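# Push an office chair fully under a desk

## Task

Slide the office chair completely in beneath the desk so that it is left upright and level with every wheel on the floor. If it topples or ends up leaning, the task fails, and it does not count if the chair only stays there because the robot is holding it.

## Robot and tools

ROBOT. A Hello Robot Stretch 3 with one arm. It has a two-wheel drive base (0.33 m long, 0.34 m wide), a lift that runs up a mast, and a telescoping arm that reaches out to the robot's RIGHT side. The base cannot move sideways, so the gripper moves forward or back only when the base drives. Turns in place pivot about the point between the drive wheels, 0.05 m behind the front edge. With the arm pulled in and the wrist folded, a spin sweeps a radius of 0.28 m. An unfolded, level gripper reaches beyond that.

FRAMES. Base frame: origin on the floor between the drive wheels, x forward, y left, z up. hand_pose is reported in this frame and marks where the closed fingertips meet. Odometry frame: the base frame as it was when the scene began.

TOOLS.
- execute_actions: argument actions is a list holding one action or none. An empty list only reports state and images. An action may contain base, joints, or both, and optionally contact_limits. Its motions start together.
  base holds exactly one key. translate_m is a relative straight drive in metres from the base's last reported position, -1 to 1, forward positive. rotate_rad is a relative turn in place in radians, -3.2 to 3.2, counter-clockwise (left) positive.
  joints is a single dict of absolute targets by name: lift_m 0 to 1.1 (arm height on mast, m); arm_m 0 to 0.52 (extension, m); wrist_yaw_rad -1.345 to 4.42 (0 along the arm, positive toward the front, 3.0 folds it over the base); wrist_pitch_rad -1.57 to 0.451 (0 level, negative tips fingers down); wrist_roll_rad -2.911 to 2.911; gripper_m -0.089 to 0.179 (larger is wider; the actual fingertip gap is a bit smaller, zero below 0.007); head_pan_rad -3.953 to 1.73 (0 forward, positive left, -1.57 faces along the arm); head_tilt_rad -1.53 to 0.419 (negative looks down).
  contact_limits: {"arm_m": n}, n a motor effort percentage 1 to 100, stops the arm once its effort reaches n and caps how hard it holds until the next action. Very low values stop it immediately.
  cameras: list from head_camera, nav_camera, wrist_camera, all; omitted or null means all, [] means none.
  Unknown keys or out-of-range numbers reject the whole call with no motion. A joint or base not named in an action may keep pushing toward its earlier target. One action runs at most 15 s.
- wait: seconds, 0 to 10. Commands nothing; returns state and images.
- zoom_image: camera plus region [x0, y0, x1, y1] in pixels of that camera's latest full image, origin top-left, at most 504 by 504.
- finished_scene: scene, the number of the current scene. Final; the result says whether the task succeeded. Call it only once the chair stays in place unaided.

RESULT LINES. pictures lists the camera order of returned images. base_status and joint_status: done (for the base, wheels turned the commanded amount, even with slip), off_target (stopped short, may still push), contact_stop, time_out, torque_fault (after these three the old target is dropped). on_its_own covers things not commanded in the call; held at there is a target, not a position. If any call reports a stop, later motion calls in the same reply are skipped. joint_positions has tolerances (lift and arm ±0.004, wrist yaw and roll ±0.02, pitch ±0.05, gripper ±0.004, head ±0.02). motor_effort is percent of maximum, sign toward higher joint values, peak in brackets; readings carry fixed bias and noise. Positive wheel effort drives forward. lidar_m: 12 rough distances from the base origin in 30-degree sectors, first straight ahead then counter-clockwise (4th left, 7th behind, 10th right), in a plane 0.17 m up, range 0.15 to 12 m, '-' for nothing; misses glass, thin legs and anything lower, and the robot's own parts can block sectors 5, 6, 9, 10 when the lift is low. wrist_depth_mm (45 to 1000) and head_depth_mm (280 to 4000, image sideways): 7x7 grids of median depth. base_odometry counts wheel turns, so slipping shows as travel; heading -3.142 to 3.142, left positive. turned_by_wheels and turned_by_imu give turning since the last result. base_tilt in degrees, forward and right positive, with a fixed offset of up to about 4 degrees.

BEHAVIOUR. Arm and lift halt with contact_stop when they push firmly and then go slack until commanded again; a slack lift may sink under load. Base, wrist and head have no contact stop and keep pushing. A wrist servo pushed hard for several seconds turns off for 10 s. The base is fast (0.30 m/s, 1.9 rad/s) only with lift_m under 0.30, arm_m under 0.03 and wrist_yaw_rad over 2.54; otherwise 0.10 m/s and 0.63 rad/s. While you think, the robot keeps holding the last command. Camera heads: head_camera and nav_camera move with head pan/tilt; wrist_camera rides on the gripper.

WRIST SAFETY. Fold or unfold the wrist only with lift_m between 0.32 and 0.95, wrist_pitch_rad -0.4 and roll near 0; once folded, the lift may go down to 0.25. With yaw below -0.4 keep pitch at -0.5 or lower.

AVOID. Tipping: arm pushes on something rigid with the gripper higher than about 0.45 m (lower if the contact limit is raised), a second push right after a contact_stop, driving while the gripper is pushing or hooked on an immovable object, or snagging furniture, especially when reversing. If the robot leans, reverse the last move in small steps, pull the gripper free, and drop lift_m to about 0.2 if needed. Also avoid knocking the chair over, slams, drops and very hard pushes.

Each tool is called as name([rows], argument=value, ...), one row to a line, values as JSON.

## Session

execute_actions(actions=[])

Scene clock: 0.00 s.
base_odometry: x=+0.000 y=+0.000 heading=+0.000 (m, m, rad; odometry frame)
turned_by_wheels: +0.000 (rad since the last result)
turned_by_imu: +0.000 (rad since the last result)
base_tilt: forward=-1.0 right=-1.4 (deg)
lidar_m: 0.83 0.82 1.48 0.95 1.21 1.15 2.33 1.63 3.02 2.53 2.53 0.97
head_depth_mm: 1543 1566 1585 1607 1593 976 899 / 1496 1504 1530 1540 1542 963 870 / 1449 1461 1477 1488 1488 951 844 / 1414 1422 1430 1439 1457 947 818 / 1364 1368 1379 1403 1397 938 792 / 1330 1338 1340 1358 1365 928 770 / 1285 1298 1302 1320 1324 920 746
base_status: not commanded
joint_positions: lift_m=+0.485 arm_m=-0.002 wrist_yaw_rad=+2.890 wrist_pitch_rad=-0.645 wrist_roll_rad=-0.018 gripper_m=+0.037 head_pan_rad=-0.016 head_tilt_rad=-0.013
joint_status: not commanded
motor_effort: left_wheel=+0 right_wheel=-1 lift_m=+38 arm_m=+0 wrist_yaw_rad=+1 wrist_pitch_rad=+4 wrist_roll_rad=+0 gripper_m=+0 head_pan_rad=+0 head_tilt_rad=+3 (%)
hand_pose: x=+0.0261 y=+0.0414 z=+0.4508 quat_wxyz=(+0.305, +0.687, +0.141, +0.644) (m; base frame)
wrist_depth_mm: 909 - - - - - 691 / 988 - - - - - 716 / 916 - 962 949 916 897 801 / 867 838 810 803 783 762 747 / 730 719 - 687 694 678 661 / 652 638 641 649 599 598 591 / 575 588 - - 557 544 534
pictures: head_camera (sideways: a quarter turn clockwise sets it upright), nav_camera (sideways: a quarter turn counterclockwise sets it upright), wrist_camera
Images, in order (width x height): head_camera 896x504, nav_camera 672x504, wrist_camera 644x364.

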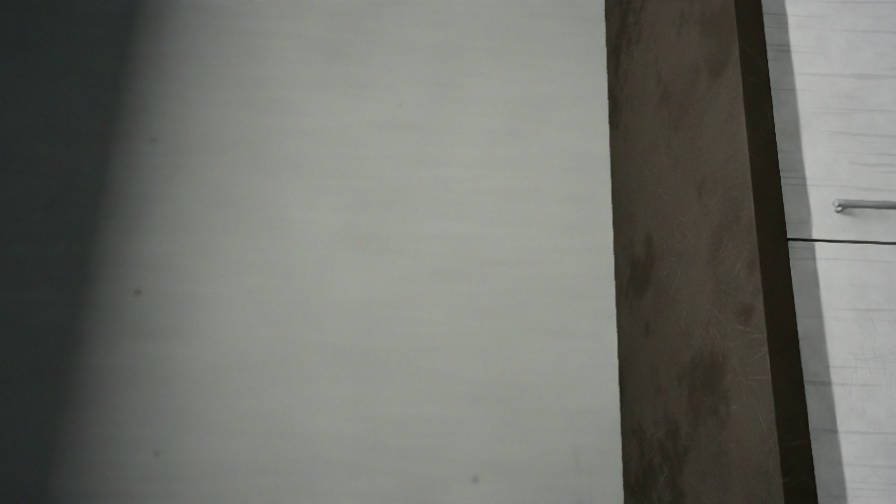

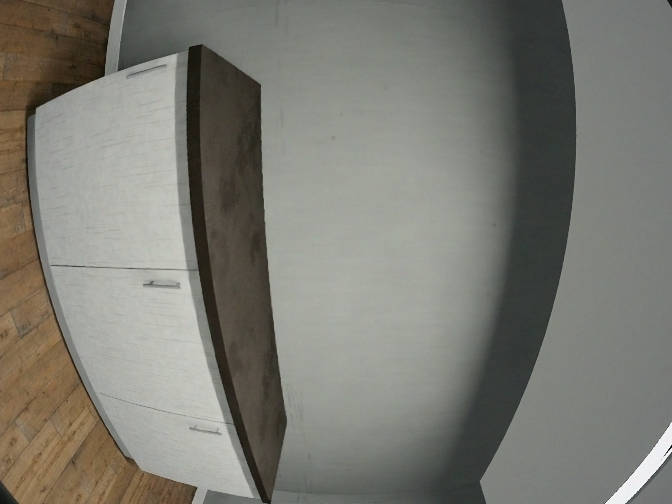

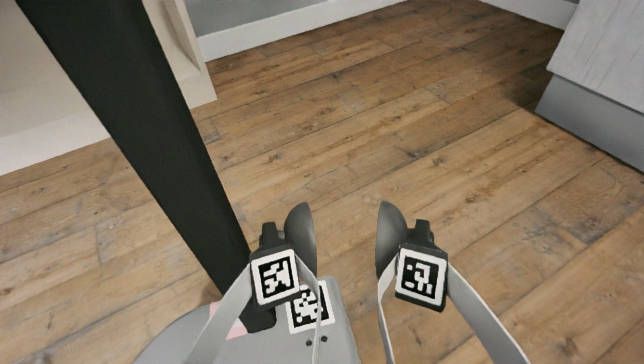

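execute_actions([
  {"joints":{"head_pan_rad":1.7,"head_tilt_rad":-0.5,"lift_m":0.26,"wrist_yaw_rad":3.0,"wrist_pitch_rad":-0.4}},
], cameras=["nav_camera"])

execute_actions([
  {"joints":{"head_pan_rad":-3.1}},
], cameras=["nav_camera"])

Scene clock: 3.00 s.
base_odometry: x=+0.000 y=+0.000 heading=+0.000 (m, m, rad; odometry frame)
turned_by_wheels: +0.000 (rad since the last result)
turned_by_imu: +0.000 (rad since the last result)
base_tilt: forward=-1.0 right=-1.3 (deg)
lidar_m: 0.83 0.82 1.48 0.96 1.21 1.15 2.33 1.63 3.01 2.53 2.53 0.97
head_depth_mm: 1067 1158 1282 1442 1632 1552 1280 / 1054 1144 1270 1421 1604 1540 1279 / 1044 1139 1249 1395 1566 1546 1281 / 1030 1117 1209 1333 1531 1458 1267 / 1018 1102 1189 1263 1479 1419 1273 / 1007 1088 1171 1260 1448 1434 - / 991 - - - - - -
base_status: not commanded
joint_positions: lift_m=+0.261 arm_m=-0.002 wrist_yaw_rad=+2.999 wrist_pitch_rad=-0.420 wrist_roll_rad=-0.018 gripper_m=+0.037 head_pan_rad=+1.693 head_tilt_rad=-0.494
joint_status: all done
motor_effort: left_wheel=+0(0) right_wheel=+0(0) lift_m=+13(35) arm_m=+0(0) wrist_yaw_rad=+1(1) wrist_pitch_rad=+6(6) wrist_roll_rad=+0(0) gripper_m=+0(0) head_pan_rad=+3(33) head_tilt_rad=-5(42) (%)
hand_pose: x=+0.0107 y=+0.0790 z=+0.2730 quat_wxyz=(+0.196, +0.694, +0.100, +0.686) (m; base frame)
wrist_depth_mm: 931 - - - - - - / 983 - - - - - - / 839 880 924 917 888 833 772 / 756 752 712 691 674 648 648 / 589 589 - 548 565 544 528 / 499 504 - - - 457 448 / 443 - - - 398 396 393
pictures: nav_camera (sideways: a quarter turn counterclockwise sets it upright)
Images, in order (width x height): nav_camera 672x504.

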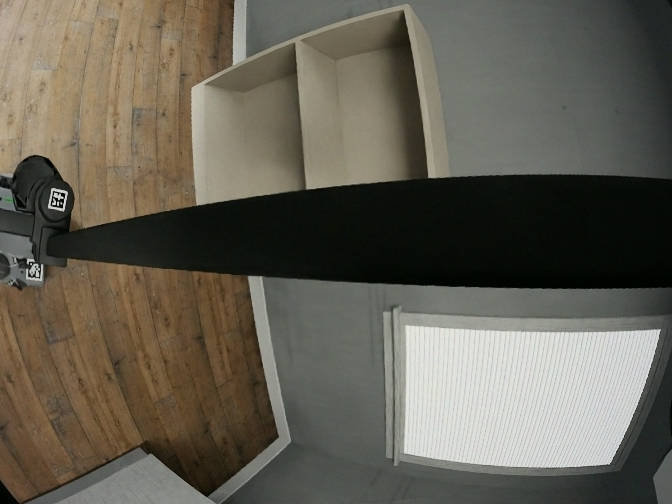

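Scene clock: 5.80 s.
base_odometry: x=+0.000 y=+0.000 heading=+0.000 (m, m, rad; odometry frame)
turned_by_wheels: +0.000 (rad since the last result)
turned_by_imu: +0.000 (rad since the last result)
base_tilt: forward=-1.0 right=-1.3 (deg)
lidar_m: 0.83 0.82 1.48 0.95 1.21 1.15 2.34 1.63 3.01 2.53 2.52 0.97
head_depth_mm: 2174 2253 2321 2335 1950 1555 1281 / 2737 2774 2915 2680 1945 1553 1279 / 2876 3191 3449 2659 1953 1540 1271 / 2845 3096 3397 2622 1931 1527 1281 / 2799 3040 3289 2612 1952 1531 1271 / 2751 2916 3257 1752 1877 1536 1262 / 2665 2824 1780 1668 1850 1525 1270
base_status: not commanded
joint_positions: lift_m=+0.261 arm_m=-0.002 wrist_yaw_rad=+2.999 wrist_pitch_rad=-0.420 wrist_roll_rad=-0.018 gripper_m=+0.037 head_pan_rad=-3.093 head_tilt_rad=-0.494
joint_status: all done
motor_effort: left_wheel=+0(0) right_wheel=+0(0) lift_m=+14(13) arm_m=+0(0) wrist_yaw_rad=+0(0) wrist_pitch_rad=+6(6) wrist_roll_rad=+0(0) gripper_m=+0(0) head_pan_rad=-3(30) head_tilt_rad=-4(4) (%)
hand_pose: x=+0.0107 y=+0.0790 z=+0.2730 quat_wxyz=(+0.196, +0.694, +0.100, +0.686) (m; base frame)
wrist_depth_mm: 937 - - - - - - / 995 - - - - - - / 839 858 911 913 879 867 774 / 788 727 707 682 671 657 640 / 602 587 - 557 564 537 528 / 490 497 - - - 465 447 / 438 - - - 404 396 385
pictures: nav_camera (sideways: a quarter turn counterclockwise sets it upright)
Images, in order (width x height): nav_camera 672x504.

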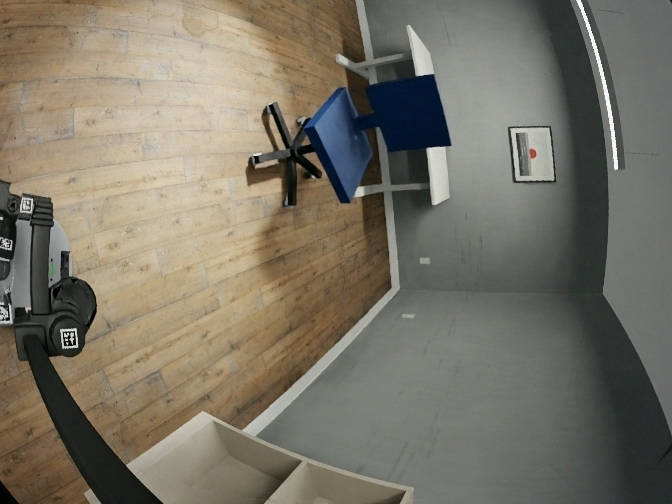

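execute_actions([
  {"base":{"rotate_rad":-2.7},"joints":{"head_pan_rad":0,"head_tilt_rad":-0.4}},
], cameras=["nav_camera","head_camera"])

execute_actions([
  {"base":{"translate_m":0.7},"joints":{"head_tilt_rad":-0.7}},
], cameras=["nav_camera","head_camera"])

Scene clock: 8.93 s.
base_odometry: x=+0.000 y=+0.000 heading=-2.700 (m, m, rad; odometry frame)
turned_by_wheels: -2.700 (rad since the last result)
turned_by_imu: -2.717 (rad since the last result)
base_tilt: forward=-1.0 right=-1.3 (deg)
lidar_m: 1.63 3.18 2.55 2.53 1.03 0.83 0.83 1.57 0.96 0.96 1.15 2.06
head_depth_mm: 2698 2878 3069 3197 2191 1682 1363 / 2733 2894 3109 2937 2173 1657 1354 / 2784 3014 3126 2908 1915 1657 1348 / 2826 3022 1833 1880 1892 1651 1350 / 2876 3109 1779 1890 2058 1654 1344 / 2949 3167 3354 3024 2155 1657 1350 / 3026 3243 3521 3091 2143 1644 1333
base_status: done
joint_positions: lift_m=+0.261 arm_m=-0.002 wrist_yaw_rad=+2.999 wrist_pitch_rad=-0.420 wrist_roll_rad=-0.018 gripper_m=+0.037 head_pan_rad=-0.007 head_tilt_rad=-0.408
joint_status: all done
motor_effort: left_wheel=+4(13) right_wheel=-5(10) lift_m=+14(14) arm_m=+0(0) wrist_yaw_rad=+0(0) wrist_pitch_rad=+6(6) wrist_roll_rad=+1(1) gripper_m=+0(0) head_pan_rad=+3(29) head_tilt_rad=+5(21) (%)
hand_pose: x=+0.0106 y=+0.0790 z=+0.2730 quat_wxyz=(+0.196, +0.694, +0.100, +0.686) (m; base frame)
wrist_depth_mm: 894 - - - - - - / 970 - - - - - - / 908 937 928 924 883 839 812 / 767 729 716 685 675 655 644 / 597 584 - 560 562 537 535 / 498 508 - - - 460 451 / 443 - - - 406 392 392
pictures: head_camera (sideways: a quarter turn clockwise sets it upright), nav_camera (sideways: a quarter turn counterclockwise sets it upright)
Images, in order (width x height): head_camera 896x504, nav_camera 672x504.

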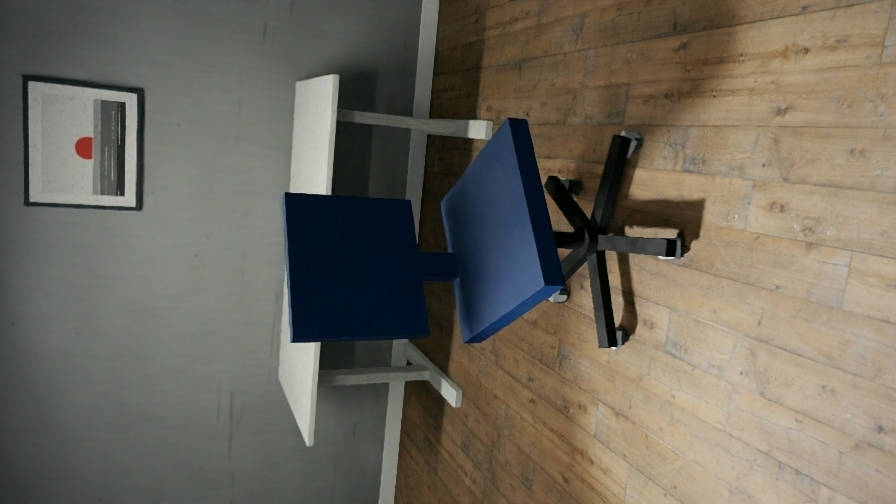

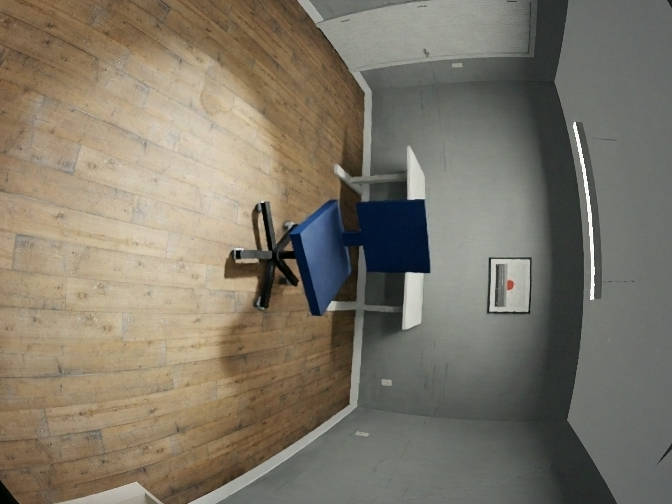

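Scene clock: 12.97 s.
base_odometry: x=-0.633 y=-0.299 heading=-2.700 (m, m, rad; odometry frame)
turned_by_wheels: +0.000 (rad since the last result)
turned_by_imu: +0.005 (rad since the last result)
base_tilt: forward=-1.0 right=-1.4 (deg)
lidar_m: 0.93 2.43 2.45 2.43 1.89 1.53 1.52 1.32 1.32 1.04 1.45 2.23
head_depth_mm: 2139 2018 2546 1985 1591 1336 1167 / 2190 2029 2471 1919 1478 1341 1163 / 2201 1161 2268 1250 1101 1340 1159 / 2222 1097 1236 1247 1072 1305 1160 / 2274 1049 1170 1250 1098 1327 1158 / 2310 1040 1207 1903 1575 1335 1148 / 2380 2731 2515 1944 1583 1336 1155
base_status: done
joint_positions: lift_m=+0.261 arm_m=-0.002 wrist_yaw_rad=+2.999 wrist_pitch_rad=-0.419 wrist_roll_rad=-0.018 gripper_m=+0.037 head_pan_rad=-0.007 head_tilt_rad=-0.692
joint_status: all done
motor_effort: left_wheel=+4(12) right_wheel=-4(8) lift_m=+14(13) arm_m=+0(0) wrist_yaw_rad=+0(1) wrist_pitch_rad=+6(6) wrist_roll_rad=+0(0) gripper_m=+1(0) head_pan_rad=+2(2) head_tilt_rad=-4(35) (%)
hand_pose: x=+0.0105 y=+0.0791 z=+0.2731 quat_wxyz=(+0.195, +0.694, +0.100, +0.686) (m; base frame)
wrist_depth_mm: - - - - - - - / - - - - - - - / - 983 948 927 842 831 809 / 761 736 713 694 692 673 646 / 592 580 - 556 558 537 534 / 502 504 - - - 456 447 / 441 - - - 402 399 392
pictures: head_camera (sideways: a quarter turn clockwise sets it upright), nav_camera (sideways: a quarter turn counterclockwise sets it upright)
Images, in order (width x height): head_camera 896x504, nav_camera 672x504.

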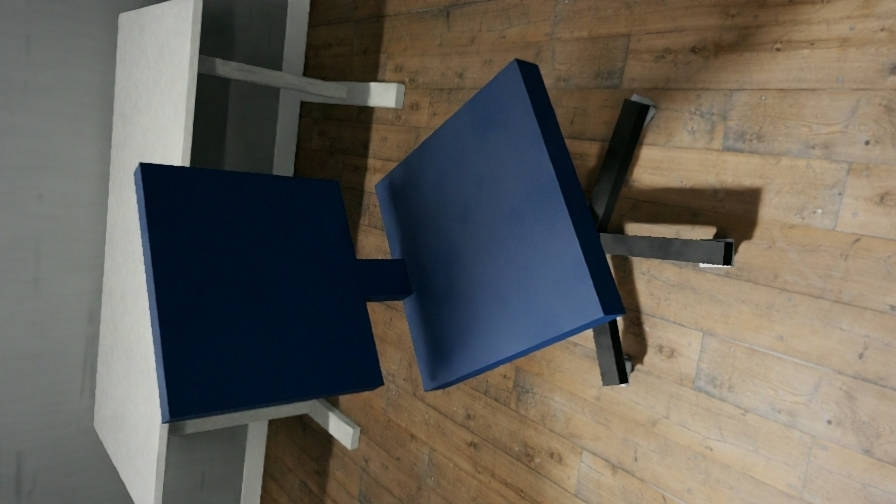

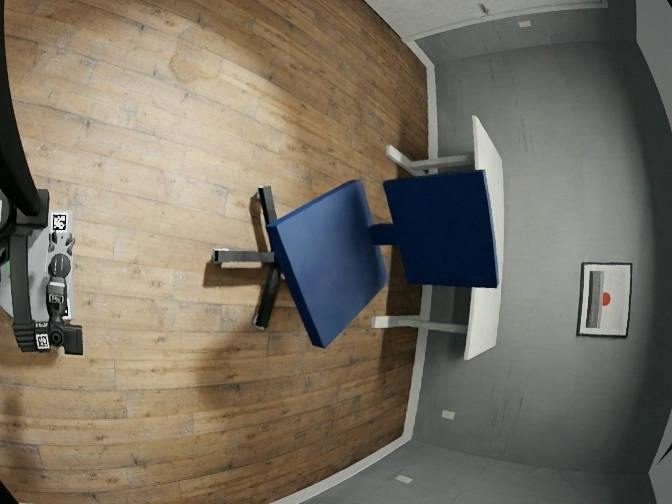

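execute_actions([
  {"base":{"rotate_rad":0.785}},
], cameras=[])

execute_actions([
  {"base":{"translate_m":1.0}},
], cameras=[])

execute_actions([
  {"base":{"rotate_rad":-0.785}},
], cameras=[])

execute_actions([
  {"base":{"translate_m":0.62},"joints":{"head_pan_rad":-1.7,"head_tilt_rad":-0.8}},
], cameras=[])

execute_actions([
  {"joints":{"lift_m":0.7}},
], cameras=[])

execute_actions([
  {"joints":{"wrist_yaw_rad":0,"gripper_m":0.0}},
])

Scene clock: 14.93 s.
base_odometry: x=-0.633 y=-0.299 heading=-1.915 (m, m, rad; odometry frame)
turned_by_wheels: +0.785 (rad since the last result)
turned_by_imu: +0.790 (rad since the last result)
base_tilt: forward=-1.1 right=-1.3 (deg)
lidar_m: 2.63 2.43 2.46 1.63 1.52 1.54 1.32 1.04 1.36 1.70 0.94 0.93
head_depth_mm: 2786 3060 2568 1988 1595 1322 1160 / 2835 3206 2575 1979 1587 1339 1154 / 2647 2962 2598 1961 1603 1339 1158 / 2457 2769 2584 1971 1584 1339 1155 / 2295 2556 2537 1959 1580 1328 1149 / 2193 2408 2561 1954 1593 1333 1148 / 2087 2281 2428 1945 1589 1333 1153
base_status: done
joint_positions: lift_m=+0.261 arm_m=-0.002 wrist_yaw_rad=+2.999 wrist_pitch_rad=-0.419 wrist_roll_rad=-0.018 gripper_m=+0.037 head_pan_rad=-0.007 head_tilt_rad=-0.692
joint_status: not commanded
motor_effort: left_wheel=-4(10) right_wheel=+4(11) lift_m=+14(14) arm_m=+0(0) wrist_yaw_rad=+0(1) wrist_pitch_rad=+6(6) wrist_roll_rad=+0(0) gripper_m=+0(0) head_pan_rad=+2(2) head_tilt_rad=-5(5) (%)
hand_pose: x=+0.0105 y=+0.0791 z=+0.2731 quat_wxyz=(+0.195, +0.694, +0.100, +0.686) (m; base frame)
wrist_depth_mm: - - - - - - - / - - - - - - - / - 953 930 914 880 836 816 / 756 734 721 710 670 652 632 / 605 587 - 564 565 534 528 / 496 510 - - - 463 448 / 439 - - - 402 392 389
pictures: none
No camera images: the call's "cameras" was empty. Leave "cameras" out to get every camera's image.

Scene clock: 19.93 s.
base_odometry: x=-0.970 y=-1.241 heading=-1.915 (m, m, rad; odometry frame)
turned_by_wheels: +0.000 (rad since the last result)
turned_by_imu: +0.007 (rad since the last result)
base_tilt: forward=-1.0 right=-1.4 (deg)
lidar_m: 1.74 1.63 1.66 2.09 2.10 2.13 2.27 1.94 0.71 1.85 1.64 1.62
head_depth_mm: 2038 2299 2476 1962 1600 1340 1159 / 1873 2157 2431 1960 1597 1347 1159 / 1756 1975 2270 1965 1589 1336 1155 / 1623 1833 2097 1949 1594 1332 1164 / 1529 1699 1933 1954 1588 1327 1154 / 1445 1617 1802 1945 1588 1331 1147 / 1377 1525 1699 1859 1573 1339 1158
base_status: done
joint_positions: lift_m=+0.261 arm_m=-0.002 wrist_yaw_rad=+2.999 wrist_pitch_rad=-0.419 wrist_roll_rad=-0.018 gripper_m=+0.037 head_pan_rad=-0.007 head_tilt_rad=-0.692
joint_status: not commanded
motor_effort: left_wheel=-4(8) right_wheel=+5(11) lift_m=+13(14) arm_m=+0(1) wrist_yaw_rad=+0(0) wrist_pitch_rad=+6(5) wrist_roll_rad=+1(0) gripper_m=+0(0) head_pan_rad=+2(3) head_tilt_rad=-5(4) (%)
hand_pose: x=+0.0105 y=+0.0791 z=+0.2732 quat_wxyz=(+0.195, +0.694, +0.100, +0.686) (m; base frame)
wrist_depth_mm: - - - - - - - / - - - - - - - / - 991 916 886 879 849 827 / 752 718 723 690 680 647 653 / 595 581 - 556 561 526 525 / 497 506 - - - 463 447 / 437 - - - 401 401 390
pictures: none
No camera images: the call's "cameras" was empty. Leave "cameras" out to get every camera's image.

Scene clock: 21.70 s.
base_odometry: x=-0.970 y=-1.241 heading=-2.700 (m, m, rad; odometry frame)
turned_by_wheels: -0.785 (rad since the last result)
turned_by_imu: -0.790 (rad since the last result)
base_tilt: forward=-1.1 right=-1.4 (deg)
lidar_m: 1.62 2.02 1.65 1.63 1.79 2.12 2.10 2.31 1.94 2.14 0.71 1.86
head_depth_mm: 1648 1648 2095 1952 1599 1345 1166 / 1673 1646 2139 1949 1590 1348 1158 / 1708 1632 2207 1969 1590 1339 1158 / 1746 1631 2145 1902 1588 1332 1153 / 1792 1990 2261 1951 1579 1344 1155 / 1812 2040 2319 1945 1582 1329 1153 / 1858 2112 2341 1938 1582 1338 1156
base_status: done
joint_positions: lift_m=+0.261 arm_m=-0.002 wrist_yaw_rad=+2.999 wrist_pitch_rad=-0.419 wrist_roll_rad=-0.018 gripper_m=+0.037 head_pan_rad=-0.007 head_tilt_rad=-0.692
joint_status: not commanded
motor_effort: left_wheel=+4(11) right_wheel=-5(10) lift_m=+14(14) arm_m=+0(1) wrist_yaw_rad=+0(0) wrist_pitch_rad=+6(5) wrist_roll_rad=+1(1) gripper_m=+0(0) head_pan_rad=+2(2) head_tilt_rad=-5(5) (%)
hand_pose: x=+0.0105 y=+0.0791 z=+0.2732 quat_wxyz=(+0.195, +0.694, +0.100, +0.686) (m; base frame)
wrist_depth_mm: - - - - - - - / - - - - - - - / - 935 902 890 876 823 823 / 746 733 723 707 666 656 644 / 589 577 - 559 569 540 532 / 502 512 - - - 450 446 / 442 - - - 396 389 385
pictures: none
No camera images: the call's "cameras" was empty. Leave "cameras" out to get every camera's image.

Scene clock: 25.40 s.
base_odometry: x=-1.531 y=-1.506 heading=-2.700 (m, m, rad; odometry frame)
turned_by_wheels: +0.000 (rad since the last result)
turned_by_imu: +0.005 (rad since the last result)
base_tilt: forward=-1.1 right=-1.3 (deg)
lidar_m: 0.99 1.56 1.54 1.52 1.68 2.61 2.71 2.73 0.76 2.23 1.43 1.44
head_depth_mm: 1847 2145 557 592 689 1128 1130 / 1884 2097 619 700 881 1232 1121 / 1921 715 738 855 1387 1226 1121 / 1931 2121 2035 1682 1485 1272 1117 / 1939 2212 2177 1755 1481 1275 1122 / 1983 2267 2186 1761 1486 1274 1121 / 1994 2268 2205 1761 1476 1268 1123
base_status: done
joint_positions: lift_m=+0.261 arm_m=-0.002 wrist_yaw_rad=+2.999 wrist_pitch_rad=-0.419 wrist_roll_rad=-0.018 gripper_m=+0.037 head_pan_rad=-1.693 head_tilt_rad=-0.791
joint_status: all done
motor_effort: left_wheel=+3(11) right_wheel=-4(7) lift_m=+14(14) arm_m=+0(0) wrist_yaw_rad=+0(0) wrist_pitch_rad=+6(5) wrist_roll_rad=+1(0) gripper_m=+0(0) head_pan_rad=-3(31) head_tilt_rad=-6(23) (%)
hand_pose: x=+0.0105 y=+0.0791 z=+0.2732 quat_wxyz=(+0.195, +0.694, +0.100, +0.686) (m; base frame)
wrist_depth_mm: - - - - - - - / - - - - - - - / 999 969 943 885 872 825 821 / 747 735 715 698 675 644 649 / 603 587 - 561 571 538 525 / 499 504 - - - 463 454 / 449 - - - 402 395 387
pictures: none
No camera images: the call's "cameras" was empty. Leave "cameras" out to get every camera's image.

Scene clock: 30.23 s.
base_odometry: x=-1.531 y=-1.506 heading=-2.700 (m, m, rad; odometry frame)
turned_by_wheels: +0.000 (rad since the last result)
turned_by_imu: +0.000 (rad since the last result)
base_tilt: forward=-1.0 right=-1.4 (deg)
lidar_m: 1.00 1.56 1.54 1.52 1.69 2.61 2.71 2.74 0.76 2.22 1.43 1.44
head_depth_mm: 1879 2141 557 593 690 1113 - / 1875 2078 619 699 882 1255 - / 1905 712 738 854 1380 1251 - / 1916 2133 2043 1665 1475 1295 - / 1949 2247 2173 1773 1482 1301 1085 / 1969 2248 2144 1759 1481 1273 1127 / 1984 2277 2175 1756 1484 1270 1120
base_status: not commanded
joint_positions: lift_m=+0.699 arm_m=-0.002 wrist_yaw_rad=+2.999 wrist_pitch_rad=-0.419 wrist_roll_rad=-0.018 gripper_m=+0.037 head_pan_rad=-1.693 head_tilt_rad=-0.791
joint_status: all done
motor_effort: left_wheel=+4(3) right_wheel=-5(4) lift_m=+60(62) arm_m=+0(1) wrist_yaw_rad=+0(1) wrist_pitch_rad=+5(5) wrist_roll_rad=+0(1) gripper_m=+0(0) head_pan_rad=-3(3) head_tilt_rad=-7(6) (%)
hand_pose: x=+0.0105 y=+0.0791 z=+0.7117 quat_wxyz=(+0.195, +0.694, +0.100, +0.686) (m; base frame)
wrist_depth_mm: - - - - - - - / - - - - - - - / - - - - - - - / - - - - - - - / - - - - - - - / - - - 994 945 983 934 / 926 898 867 861 874 850 845
pictures: none
No camera images: the call's "cameras" was empty. Leave "cameras" out to get every camera's image.

Scene clock: 32.73 s.
base_odometry: x=-1.531 y=-1.506 heading=-2.700 (m, m, rad; odometry frame)
turned_by_wheels: +0.000 (rad since the last result)
turned_by_imu: +0.000 (rad since the last result)
base_tilt: forward=-1.1 right=-1.4 (deg)
lidar_m: 1.00 1.57 1.53 1.51 1.69 2.62 2.71 2.73 0.76 2.23 1.43 1.44
head_depth_mm: 1889 2111 558 592 691 1117 - / 1908 2080 620 698 878 1251 - / 1904 712 736 855 1388 1256 - / 1917 2127 2047 1666 1528 - - / 1943 2231 2180 1761 1480 1271 1122 / 1951 2257 2164 1764 1473 1268 1122 / 1979 2280 2192 1777 1488 1278 1117
base_status: not commanded
joint_positions: lift_m=+0.699 arm_m=-0.002 wrist_yaw_rad=+0.002 wrist_pitch_rad=-0.419 wrist_roll_rad=-0.018 gripper_m=+0.000 head_pan_rad=-1.693 head_tilt_rad=-0.791
joint_status: all done
motor_effort: left_wheel=+3(3) right_wheel=-4(5) lift_m=+61(60) arm_m=-1(0) wrist_yaw_rad=-1(2) wrist_pitch_rad=+5(5) wrist_roll_rad=+0(0) gripper_m=-3(80) head_pan_rad=-2(4) head_tilt_rad=-7(6) (%)
hand_pose: x=-0.0212 y=-0.3672 z=+0.7117 quat_wxyz=(+0.698, +0.149, -0.685, -0.145) (m; base frame)
wrist_depth_mm: 838 - - - 386 284 222 / - - - - 417 297 230 / - - - - 446 311 240 / - - - - 591 328 250 / - - - - 481 417 259 / - - - 944 482 422 279 / 896 884 902 872 848 384 361
pictures: head_camera (sideways: a quarter turn clockwise sets it upright), nav_camera (sideways: a quarter turn counterclockwise sets it upright), wrist_camera
Images, in order (width x height): head_camera 896x504, nav_camera 672x504, wrist_camera 644x364.

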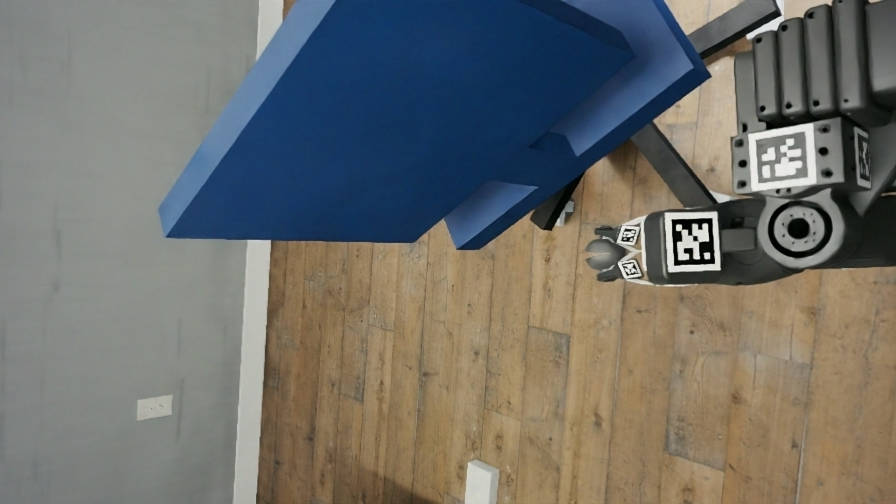

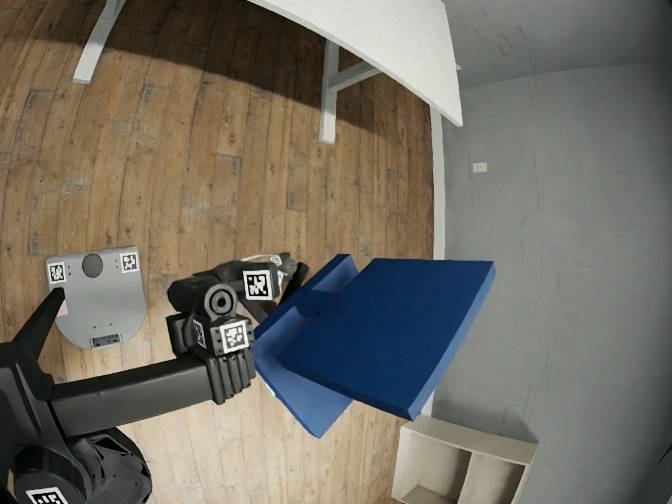

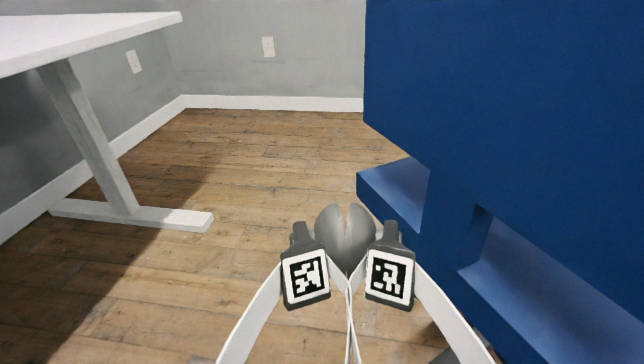

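execute_actions([
  {"joints":{"arm_m":0.1}},
], cameras=[])

execute_actions([
  {"base":{"translate_m":-0.3}},
], cameras=["nav_camera","head_camera"])

Scene clock: 34.87 s.
base_odometry: x=-1.531 y=-1.506 heading=-2.700 (m, m, rad; odometry frame)
turned_by_wheels: +0.000 (rad since the last result)
turned_by_imu: +0.000 (rad since the last result)
base_tilt: forward=-1.0 right=-1.3 (deg)
lidar_m: 1.00 1.56 1.54 1.51 1.68 2.62 2.71 2.74 0.76 2.23 1.43 1.44
head_depth_mm: 1880 2150 558 593 688 1104 - / 1899 2091 619 698 779 - 1125 / 1906 712 737 854 965 - 1123 / 1918 2134 2058 1671 - 1221 1129 / 1951 2232 2173 1759 1472 1267 1124 / 1959 2246 2174 1755 1483 1273 1118 / 1995 2280 2194 1762 1480 1276 1126
base_status: not commanded
joint_positions: lift_m=+0.699 arm_m=+0.100 wrist_yaw_rad=+0.001 wrist_pitch_rad=-0.419 wrist_roll_rad=-0.018 gripper_m=+0.000 head_pan_rad=-1.693 head_tilt_rad=-0.791
joint_status: all done
motor_effort: left_wheel=+3(3) right_wheel=-4(4) lift_m=+60(60) arm_m=+3(3) wrist_yaw_rad=-1(2) wrist_pitch_rad=+6(5) wrist_roll_rad=+0(0) gripper_m=-2(3) head_pan_rad=-3(3) head_tilt_rad=-7(6) (%)
hand_pose: x=-0.0214 y=-0.4689 z=+0.7117 quat_wxyz=(+0.698, +0.149, -0.685, -0.146) (m; base frame)
wrist_depth_mm: 827 - - - 322 235 186 / - - - - 345 247 194 / - - - - 377 259 200 / - - - - 414 274 209 / - - - - 509 288 216 / - - - 978 404 324 226 / 895 883 886 869 826 360 243
pictures: none
No camera images: the call's "cameras" was empty. Leave "cameras" out to get every camera's image.

Scene clock: 39.13 s.
base_odometry: x=-1.260 y=-1.378 heading=-2.699 (m, m, rad; odometry frame)
turned_by_wheels: +0.000 (rad since the last result)
turned_by_imu: -0.002 (rad since the last result)
base_tilt: forward=-1.0 right=-1.3 (deg)
lidar_m: 1.29 1.88 1.59 1.59 1.73 2.43 2.42 2.56 2.10 0.71 1.62 1.73
head_depth_mm: 1842 2093 2175 1764 1479 1300 - / 1852 2102 2189 592 988 - 1121 / 1883 2167 529 581 673 - 1122 / 1887 2173 555 643 - 1233 1125 / 1909 2180 587 723 973 1228 1118 / 1931 2120 651 825 1412 1264 1118 / 1946 2149 773 1747 1476 1273 1116
base_status: done
joint_positions: lift_m=+0.699 arm_m=+0.099 wrist_yaw_rad=+0.004 wrist_pitch_rad=-0.441 wrist_roll_rad=-0.018 gripper_m=+0.000 head_pan_rad=-1.693 head_tilt_rad=-0.791
joint_status: not commanded
motor_effort: left_wheel=+4(18) right_wheel=-5(41) lift_m=+53(60) arm_m=+4(4) wrist_yaw_rad=-3(63) wrist_pitch_rad=+12(12) wrist_roll_rad=+0(0) gripper_m=-3(12) head_pan_rad=-3(3) head_tilt_rad=-5(6) (%)
hand_pose: x=-0.0206 y=-0.4659 z=+0.7070 quat_wxyz=(+0.697, +0.158, -0.683, -0.152) (m; base frame)
wrist_depth_mm: - 241 174 136 111 94 82 / - 289 196 150 121 101 87 / - 374 230 167 132 109 93 / - - 270 189 145 118 99 / - - 334 - 158 129 107 / - - 464 248 166 141 115 / 902 893 853 348 214 153 125
pictures: head_camera (sideways: a quarter turn clockwise sets it upright), nav_camera (sideways: a quarter turn counterclockwise sets it upright)
Images, in order (width x height): head_camera 896x504, nav_camera 672x504.

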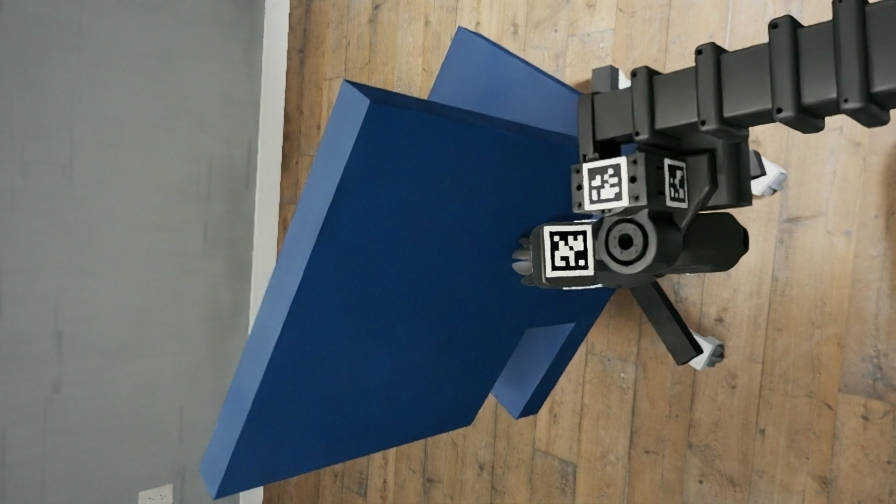

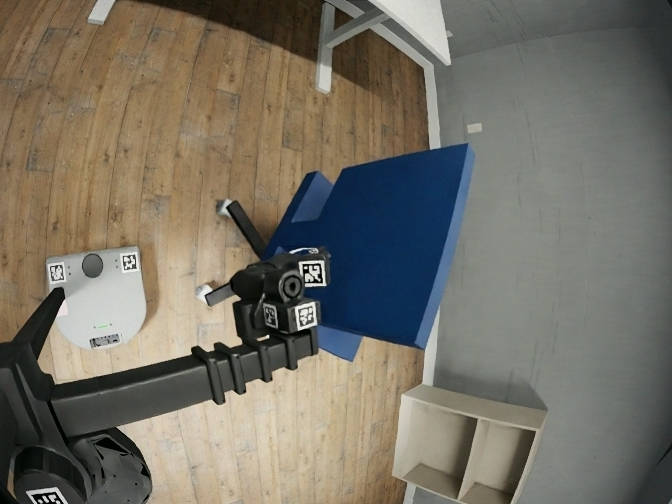

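execute_actions([
  {"base":{"translate_m":-0.2}},
], cameras=["nav_camera"])

execute_actions([
  {"joints":{"arm_m":0.4}},
], cameras=["nav_camera"])

Scene clock: 42.70 s.
base_odometry: x=-1.079 y=-1.292 heading=-2.699 (m, m, rad; odometry frame)
turned_by_wheels: +0.000 (rad since the last result)
turned_by_imu: -0.002 (rad since the last result)
base_tilt: forward=-1.1 right=-1.4 (deg)
lidar_m: 1.50 1.99 1.63 1.62 1.77 2.24 2.22 2.41 2.00 0.72 2.35 1.77
head_depth_mm: 1825 2084 2214 1774 1482 1302 - / 1842 2087 2181 1764 1514 - 1132 / 1841 2120 559 662 806 - 1122 / 1869 2137 557 655 - 1184 1117 / 1870 2172 556 649 818 1247 1120 / 1883 2167 559 644 876 1250 1118 / 1918 2195 557 639 893 1228 1121
base_status: done
joint_positions: lift_m=+0.699 arm_m=+0.100 wrist_yaw_rad=+0.001 wrist_pitch_rad=-0.421 wrist_roll_rad=-0.018 gripper_m=+0.000 head_pan_rad=-1.693 head_tilt_rad=-0.791
joint_status: not commanded
motor_effort: left_wheel=+3(8) right_wheel=-4(23) lift_m=+53(54) arm_m=+2(4) wrist_yaw_rad=-1(27) wrist_pitch_rad=+6(13) wrist_roll_rad=+0(1) gripper_m=-3(6) head_pan_rad=-3(3) head_tilt_rad=-6(5) (%)
hand_pose: x=-0.0212 y=-0.4687 z=+0.7116 quat_wxyz=(+0.698, +0.150, -0.685, -0.146) (m; base frame)
wrist_depth_mm: 134 133 131 130 128 127 128 / 146 145 144 142 141 139 143 / 163 160 159 157 155 154 - / 181 180 177 174 172 169 - / 206 204 200 - 191 194 - / 236 235 229 237 222 232 972 / 401 369 275 361 348 839 817
pictures: nav_camera (sideways: a quarter turn counterclockwise sets it upright)
Images, in order (width x height): nav_camera 672x504.

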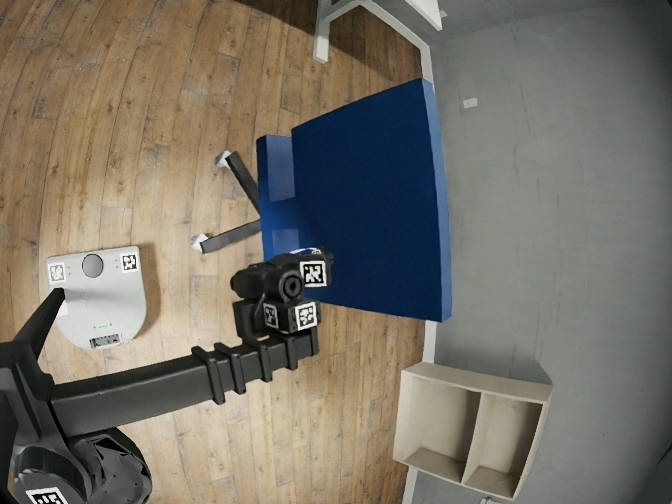

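Scene clock: 46.13 s.
base_odometry: x=-1.079 y=-1.292 heading=-2.701 (m, m, rad; odometry frame)
turned_by_wheels: -0.002 (rad since the last result)
turned_by_imu: -0.132 (rad since the last result)
base_tilt: forward=-1.2 right=-1.3 (deg)
lidar_m: 1.52 2.02 1.67 1.62 1.68 2.26 2.20 2.30 1.98 2.15 0.74 1.78
head_depth_mm: 1822 2071 2109 1769 1484 1303 - / 1868 2142 2199 1773 1514 - 1120 / 1884 2139 2301 1678 1465 1273 1122 / 1866 2078 2263 1683 1446 1273 1119 / 1837 783 555 690 900 1227 1122 / 1850 2097 2165 1121 934 1223 1120 / 1838 2087 2181 1121 935 1220 1118
base_status: not commanded
joint_positions: lift_m=+0.699 arm_m=+0.399 wrist_yaw_rad=-0.040 wrist_pitch_rad=-0.427 wrist_roll_rad=-0.017 gripper_m=+0.000 head_pan_rad=-1.693 head_tilt_rad=-0.791
joint_status: all done
on_its_own: left_wheel is at rest, and its effort (-23) is outside its rest range (-18 to +18); right_wheel is at rest, and its effort (+41) is outside its rest range (-18 to +18); wrist_yaw_rad is at rest, and its effort (+27) is outside its rest range (-12 to +12)
motor_effort: left_wheel=-23(35) right_wheel=+41(58) lift_m=+53(54) arm_m=+4(9) wrist_yaw_rad=+27(65) wrist_pitch_rad=+8(9) wrist_roll_rad=-1(0) gripper_m=-5(12) head_pan_rad=-3(3) head_tilt_rad=-6(7) (%)
hand_pose: x=-0.0305 y=-0.7675 z=+0.7101 quat_wxyz=(+0.694, +0.138, -0.688, -0.163) (m; base frame)
wrist_depth_mm: - 49 75 - - - - / - 49 75 - - - - / - 50 76 296 - - - / - 50 76 299 - - - / - 50 76 165 - - - / - 50 77 - 994 951 953 / - 50 70 352 824 847 818
pictures: nav_camera (sideways: a quarter turn counterclockwise sets it upright)
Images, in order (width x height): nav_camera 672x504.

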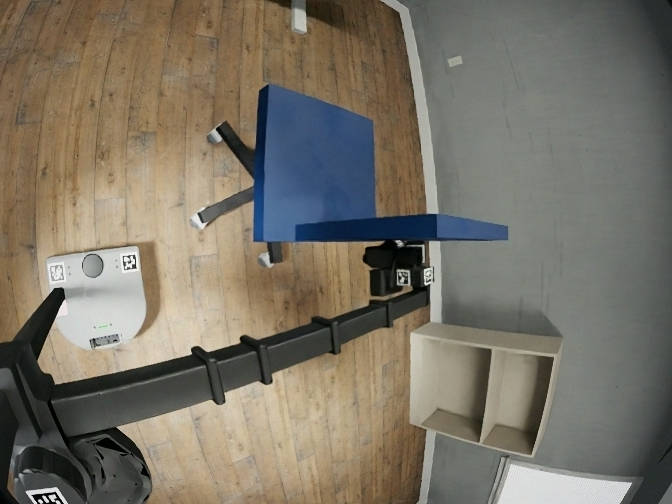

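execute_actions([
  {"base":{"translate_m":-0.1},"joints":{"arm_m":0,"wrist_yaw_rad":3.0,"wrist_pitch_rad":-0.4}},
], cameras=[])

execute_actions([
  {"base":{"translate_m":-0.4},"joints":{"lift_m":0.26,"head_pan_rad":-0.6,"head_tilt_rad":-0.5}},
], cameras=["nav_camera"])

Scene clock: 50.43 s.
base_odometry: x=-0.988 y=-1.249 heading=-2.701 (m, m, rad; odometry frame)
turned_by_wheels: +0.000 (rad since the last result)
turned_by_imu: -0.004 (rad since the last result)
base_tilt: forward=-1.1 right=-1.3 (deg)
lidar_m: 1.62 2.13 1.68 1.62 1.68 2.16 2.10 2.18 1.95 2.15 0.78 1.86
head_depth_mm: 1750 2104 2106 1747 1478 1282 - / 1875 2050 2115 1771 1483 1304 - / 1859 2141 2158 1767 1489 1292 1080 / 1864 2142 2180 1785 1488 1294 - / 1849 2119 2176 1672 1380 1301 1087 / 1843 2104 2181 1087 899 1205 1121 / 1834 2095 542 607 769 1252 1121
base_status: done
joint_positions: lift_m=+0.699 arm_m=+0.000 wrist_yaw_rad=+2.999 wrist_pitch_rad=-0.420 wrist_roll_rad=-0.017 gripper_m=+0.000 head_pan_rad=-1.694 head_tilt_rad=-0.791
joint_status: all done
motor_effort: left_wheel=+0(38) right_wheel=-1(54) lift_m=+53(52) arm_m=-3(4) wrist_yaw_rad=+1(68) wrist_pitch_rad=+6(14) wrist_roll_rad=-1(0) gripper_m=-3(11) head_pan_rad=-3(3) head_tilt_rad=-5(7) (%)
hand_pose: x=+0.0107 y=+0.0766 z=+0.7117 quat_wxyz=(+0.196, +0.694, +0.099, +0.685) (m; base frame)
wrist_depth_mm: - - - - - - - / - - - - - - - / - - - - - - - / - - - - - - - / - - - - - - - / - - - 948 974 978 953 / 896 908 905 860 839 859 816
pictures: none
No camera images: the call's "cameras" was empty. Leave "cameras" out to get every camera's image.

Scene clock: 55.57 s.
base_odometry: x=-0.626 y=-1.079 heading=-2.701 (m, m, rad; odometry frame)
turned_by_wheels: +0.000 (rad since the last result)
turned_by_imu: -0.002 (rad since the last result)
base_tilt: forward=-0.9 right=-1.3 (deg)
lidar_m: 2.01 2.26 1.68 1.63 1.69 1.75 1.70 1.77 2.11 1.86 1.03 1.02
head_depth_mm: 2364 2506 2639 2598 1233 1455 1219 / 2584 2782 3007 2449 1227 1285 1260 / 2491 2741 2970 805 892 1062 1265 / 2358 2562 1044 998 1118 1477 1235 / 2229 2436 2059 2402 1896 1515 1262 / 2139 2283 2247 2563 1904 1510 1268 / 2014 2164 2032 2451 1900 1516 1259
base_status: done
joint_positions: lift_m=+0.261 arm_m=+0.000 wrist_yaw_rad=+3.000 wrist_pitch_rad=-0.419 wrist_roll_rad=-0.017 gripper_m=+0.000 head_pan_rad=-0.607 head_tilt_rad=-0.507
joint_status: all done
motor_effort: left_wheel=+0(7) right_wheel=-1(7) lift_m=+13(51) arm_m=-2(2) wrist_yaw_rad=+1(1) wrist_pitch_rad=+6(6) wrist_roll_rad=+0(0) gripper_m=-3(3) head_pan_rad=+2(31) head_tilt_rad=+4(32) (%)
hand_pose: x=+0.0105 y=+0.0767 z=+0.2732 quat_wxyz=(+0.195, +0.694, +0.099, +0.685) (m; base frame)
wrist_depth_mm: - - - - - - - / - - - - - - - / - 979 893 895 862 849 787 / 759 725 718 692 676 651 646 / 594 587 580 - 565 536 524 / 505 505 - - 469 455 451 / 447 - - - 397 398 387
pictures: nav_camera (sideways: a quarter turn counterclockwise sets it upright)
Images, in order (width x height): nav_camera 672x504.

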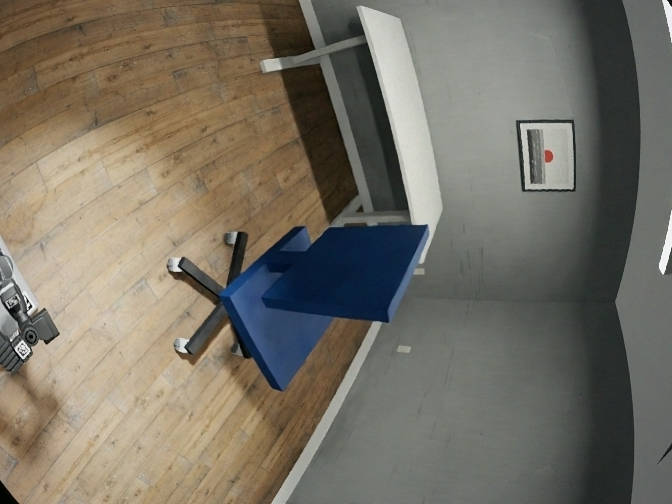

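execute_actions([
  {"joints":{"lift_m":0.7}},
], cameras=[])

execute_actions([
  {"joints":{"wrist_yaw_rad":0,"head_pan_rad":-1.5,"head_tilt_rad":-0.8}},
], cameras=[])

execute_actions([
  {"base":{"translate_m":0.42}},
], cameras=["nav_camera"])

execute_actions([
  {"joints":{"arm_m":0.5}},
], cameras=["nav_camera"])

Scene clock: 60.73 s.
base_odometry: x=-0.626 y=-1.079 heading=-2.701 (m, m, rad; odometry frame)
turned_by_wheels: +0.000 (rad since the last result)
turned_by_imu: +0.000 (rad since the last result)
base_tilt: forward=-1.0 right=-1.4 (deg)
lidar_m: 2.01 2.25 1.68 1.62 1.69 1.75 1.70 1.78 2.10 1.86 1.02 1.01
head_depth_mm: 2359 2517 2653 2603 1234 1448 1225 / 2582 2749 2989 2492 1228 1286 1261 / 2507 2774 2991 803 892 1066 1262 / 2364 2555 1039 1005 1117 1470 1235 / 2233 2450 2073 2432 1892 1510 1262 / 2144 2291 2245 2547 1903 1501 1260 / 2026 2171 2010 2444 1907 1504 1251
base_status: not commanded
joint_positions: lift_m=+0.699 arm_m=+0.000 wrist_yaw_rad=+3.000 wrist_pitch_rad=-0.419 wrist_roll_rad=-0.017 gripper_m=+0.000 head_pan_rad=-0.607 head_tilt_rad=-0.507
joint_status: all done
motor_effort: left_wheel=+0(1) right_wheel=-1(1) lift_m=+60(63) arm_m=-2(2) wrist_yaw_rad=+0(0) wrist_pitch_rad=+6(5) wrist_roll_rad=+0(1) gripper_m=-3(3) head_pan_rad=+2(2) head_tilt_rad=+5(5) (%)
hand_pose: x=+0.0105 y=+0.0768 z=+0.7117 quat_wxyz=(+0.195, +0.694, +0.099, +0.685) (m; base frame)
wrist_depth_mm: - - - - - - - / - - - - - - - / - - - - - - - / - - - - - - - / - - - - - - - / - - - 927 978 980 977 / 930 883 909 867 860 841 836
pictures: none
No camera images: the call's "cameras" was empty. Leave "cameras" out to get every camera's image.

Scene clock: 63.23 s.
base_odometry: x=-0.626 y=-1.079 heading=-2.701 (m, m, rad; odometry frame)
turned_by_wheels: +0.000 (rad since the last result)
turned_by_imu: +0.000 (rad since the last result)
base_tilt: forward=-1.1 right=-1.3 (deg)
lidar_m: 2.01 2.27 1.68 1.62 1.69 1.76 1.70 1.77 2.11 1.86 1.03 1.02
head_depth_mm: 1731 2006 2074 1766 1490 1276 - / 1817 2045 2104 1760 1485 1267 - / 1848 2109 2206 1762 1521 - - / 1869 2138 2171 1768 1479 1277 1117 / 1897 2187 2175 1768 1480 1273 1120 / 1920 2217 2195 1766 1440 1273 1121 / 1953 2255 2167 1198 1454 1277 1114
base_status: not commanded
joint_positions: lift_m=+0.699 arm_m=+0.000 wrist_yaw_rad=+0.002 wrist_pitch_rad=-0.419 wrist_roll_rad=-0.017 gripper_m=+0.000 head_pan_rad=-1.493 head_tilt_rad=-0.790
joint_status: all done
motor_effort: left_wheel=+0(1) right_wheel=-1(1) lift_m=+61(60) arm_m=-2(2) wrist_yaw_rad=-1(1) wrist_pitch_rad=+5(5) wrist_roll_rad=+0(0) gripper_m=-3(3) head_pan_rad=-3(31) head_tilt_rad=-6(34) (%)
hand_pose: x=-0.0211 y=-0.3696 z=+0.7117 quat_wxyz=(+0.698, +0.149, -0.685, -0.145) (m; base frame)
wrist_depth_mm: - - - - - - - / - - - - - - - / - - - - - - - / 697 - - - - - - / 606 - - - - - - / 909 - - 948 979 969 997 / 837 883 871 860 840 856 841
pictures: none
No camera images: the call's "cameras" was empty. Leave "cameras" out to get every camera's image.

Scene clock: 68.83 s.
base_odometry: x=-1.006 y=-1.258 heading=-2.701 (m, m, rad; odometry frame)
turned_by_wheels: +0.000 (rad since the last result)
turned_by_imu: +0.003 (rad since the last result)
base_tilt: forward=-1.0 right=-1.4 (deg)
lidar_m: 1.60 2.10 1.68 1.62 1.69 2.18 2.12 2.21 1.96 2.15 0.77 1.84
head_depth_mm: 1781 2031 2193 1769 1481 1271 - / 1814 2070 2180 1762 1487 1278 - / 1855 2088 2196 1750 1513 - - / 1892 2145 2173 1153 1322 1271 1122 / 1904 2157 575 661 899 1236 1122 / 1931 2219 556 664 912 1274 1121 / 1967 2276 576 688 936 1242 1123
base_status: done
joint_positions: lift_m=+0.699 arm_m=+0.000 wrist_yaw_rad=+0.001 wrist_pitch_rad=-0.419 wrist_roll_rad=-0.017 gripper_m=+0.000 head_pan_rad=-1.493 head_tilt_rad=-0.790
joint_status: not commanded
motor_effort: left_wheel=+0(5) right_wheel=+0(3) lift_m=+60(60) arm_m=-2(2) wrist_yaw_rad=-1(1) wrist_pitch_rad=+5(5) wrist_roll_rad=+0(0) gripper_m=-3(3) head_pan_rad=-3(3) head_tilt_rad=-6(7) (%)
hand_pose: x=-0.0212 y=-0.3696 z=+0.7117 quat_wxyz=(+0.698, +0.149, -0.685, -0.146) (m; base frame)
wrist_depth_mm: 206 228 - - - - - / 226 231 - - - - - / 252 251 - - - - - / 285 278 634 - - - - / 327 318 508 - - - - / 386 449 445 958 979 980 928 / 869 435 590 841 849 858 832
pictures: nav_camera (sideways: a quarter turn counterclockwise sets it upright)
Images, in order (width x height): nav_camera 672x504.

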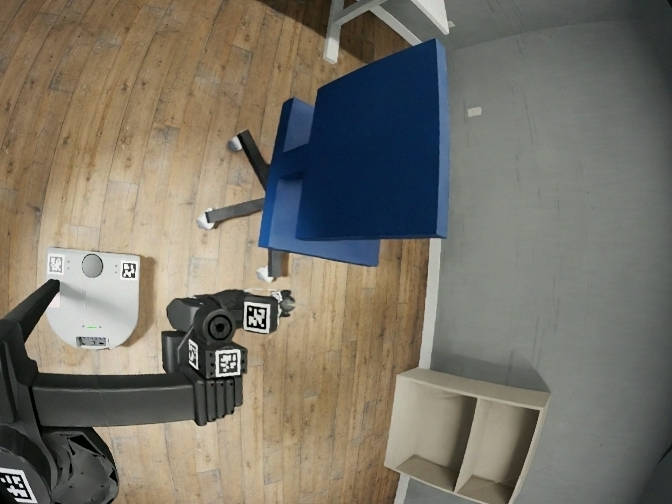

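Scene clock: 73.70 s.
base_odometry: x=-1.006 y=-1.258 heading=-2.701 (m, m, rad; odometry frame)
turned_by_wheels: +0.000 (rad since the last result)
turned_by_imu: +0.000 (rad since the last result)
base_tilt: forward=-1.1 right=-1.5 (deg)
lidar_m: 1.60 2.10 1.68 1.62 1.68 2.19 2.12 2.21 1.96 2.15 0.77 1.84
head_depth_mm: 1800 2046 2189 1823 - - - / 1829 2074 - 1764 1490 1268 1120 / 1841 2097 2256 1761 1470 1271 1119 / 1884 2143 2192 1156 1328 1274 1124 / 1900 2191 573 659 900 1227 1121 / 1943 2218 555 663 913 1267 1111 / 1955 2275 574 691 936 1251 1120
base_status: not commanded
joint_positions: lift_m=+0.699 arm_m=+0.500 wrist_yaw_rad=+0.000 wrist_pitch_rad=-0.419 wrist_roll_rad=-0.017 gripper_m=+0.000 head_pan_rad=-1.493 head_tilt_rad=-0.790
joint_status: all done
motor_effort: left_wheel=+0(0) right_wheel=-1(1) lift_m=+60(60) arm_m=+2(2) wrist_yaw_rad=-1(1) wrist_pitch_rad=+5(5) wrist_roll_rad=+0(0) gripper_m=-2(3) head_pan_rad=-3(3) head_tilt_rad=-7(7) (%)
hand_pose: x=-0.0214 y=-0.8689 z=+0.7117 quat_wxyz=(+0.698, +0.149, -0.686, -0.146) (m; base frame)
wrist_depth_mm: - - - - - - - / - - - - - - - / - - - - - - - / - - - - - - - / - - - - - - - / - - - 926 983 974 959 / 390 382 613 872 830 837 832
pictures: nav_camera (sideways: a quarter turn counterclockwise sets it upright)
Images, in order (width x height): nav_camera 672x504.

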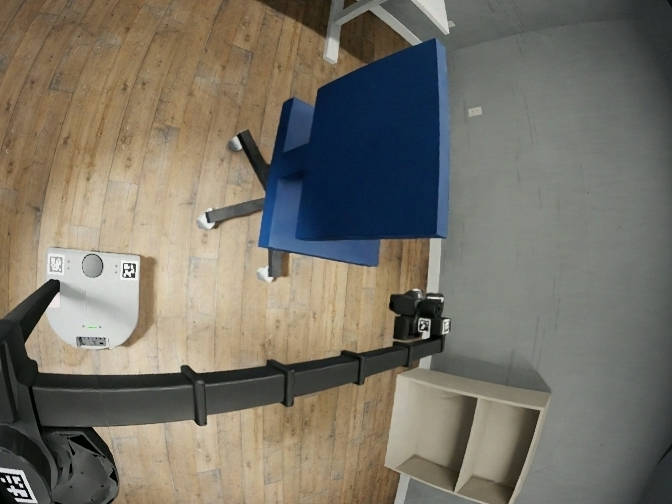

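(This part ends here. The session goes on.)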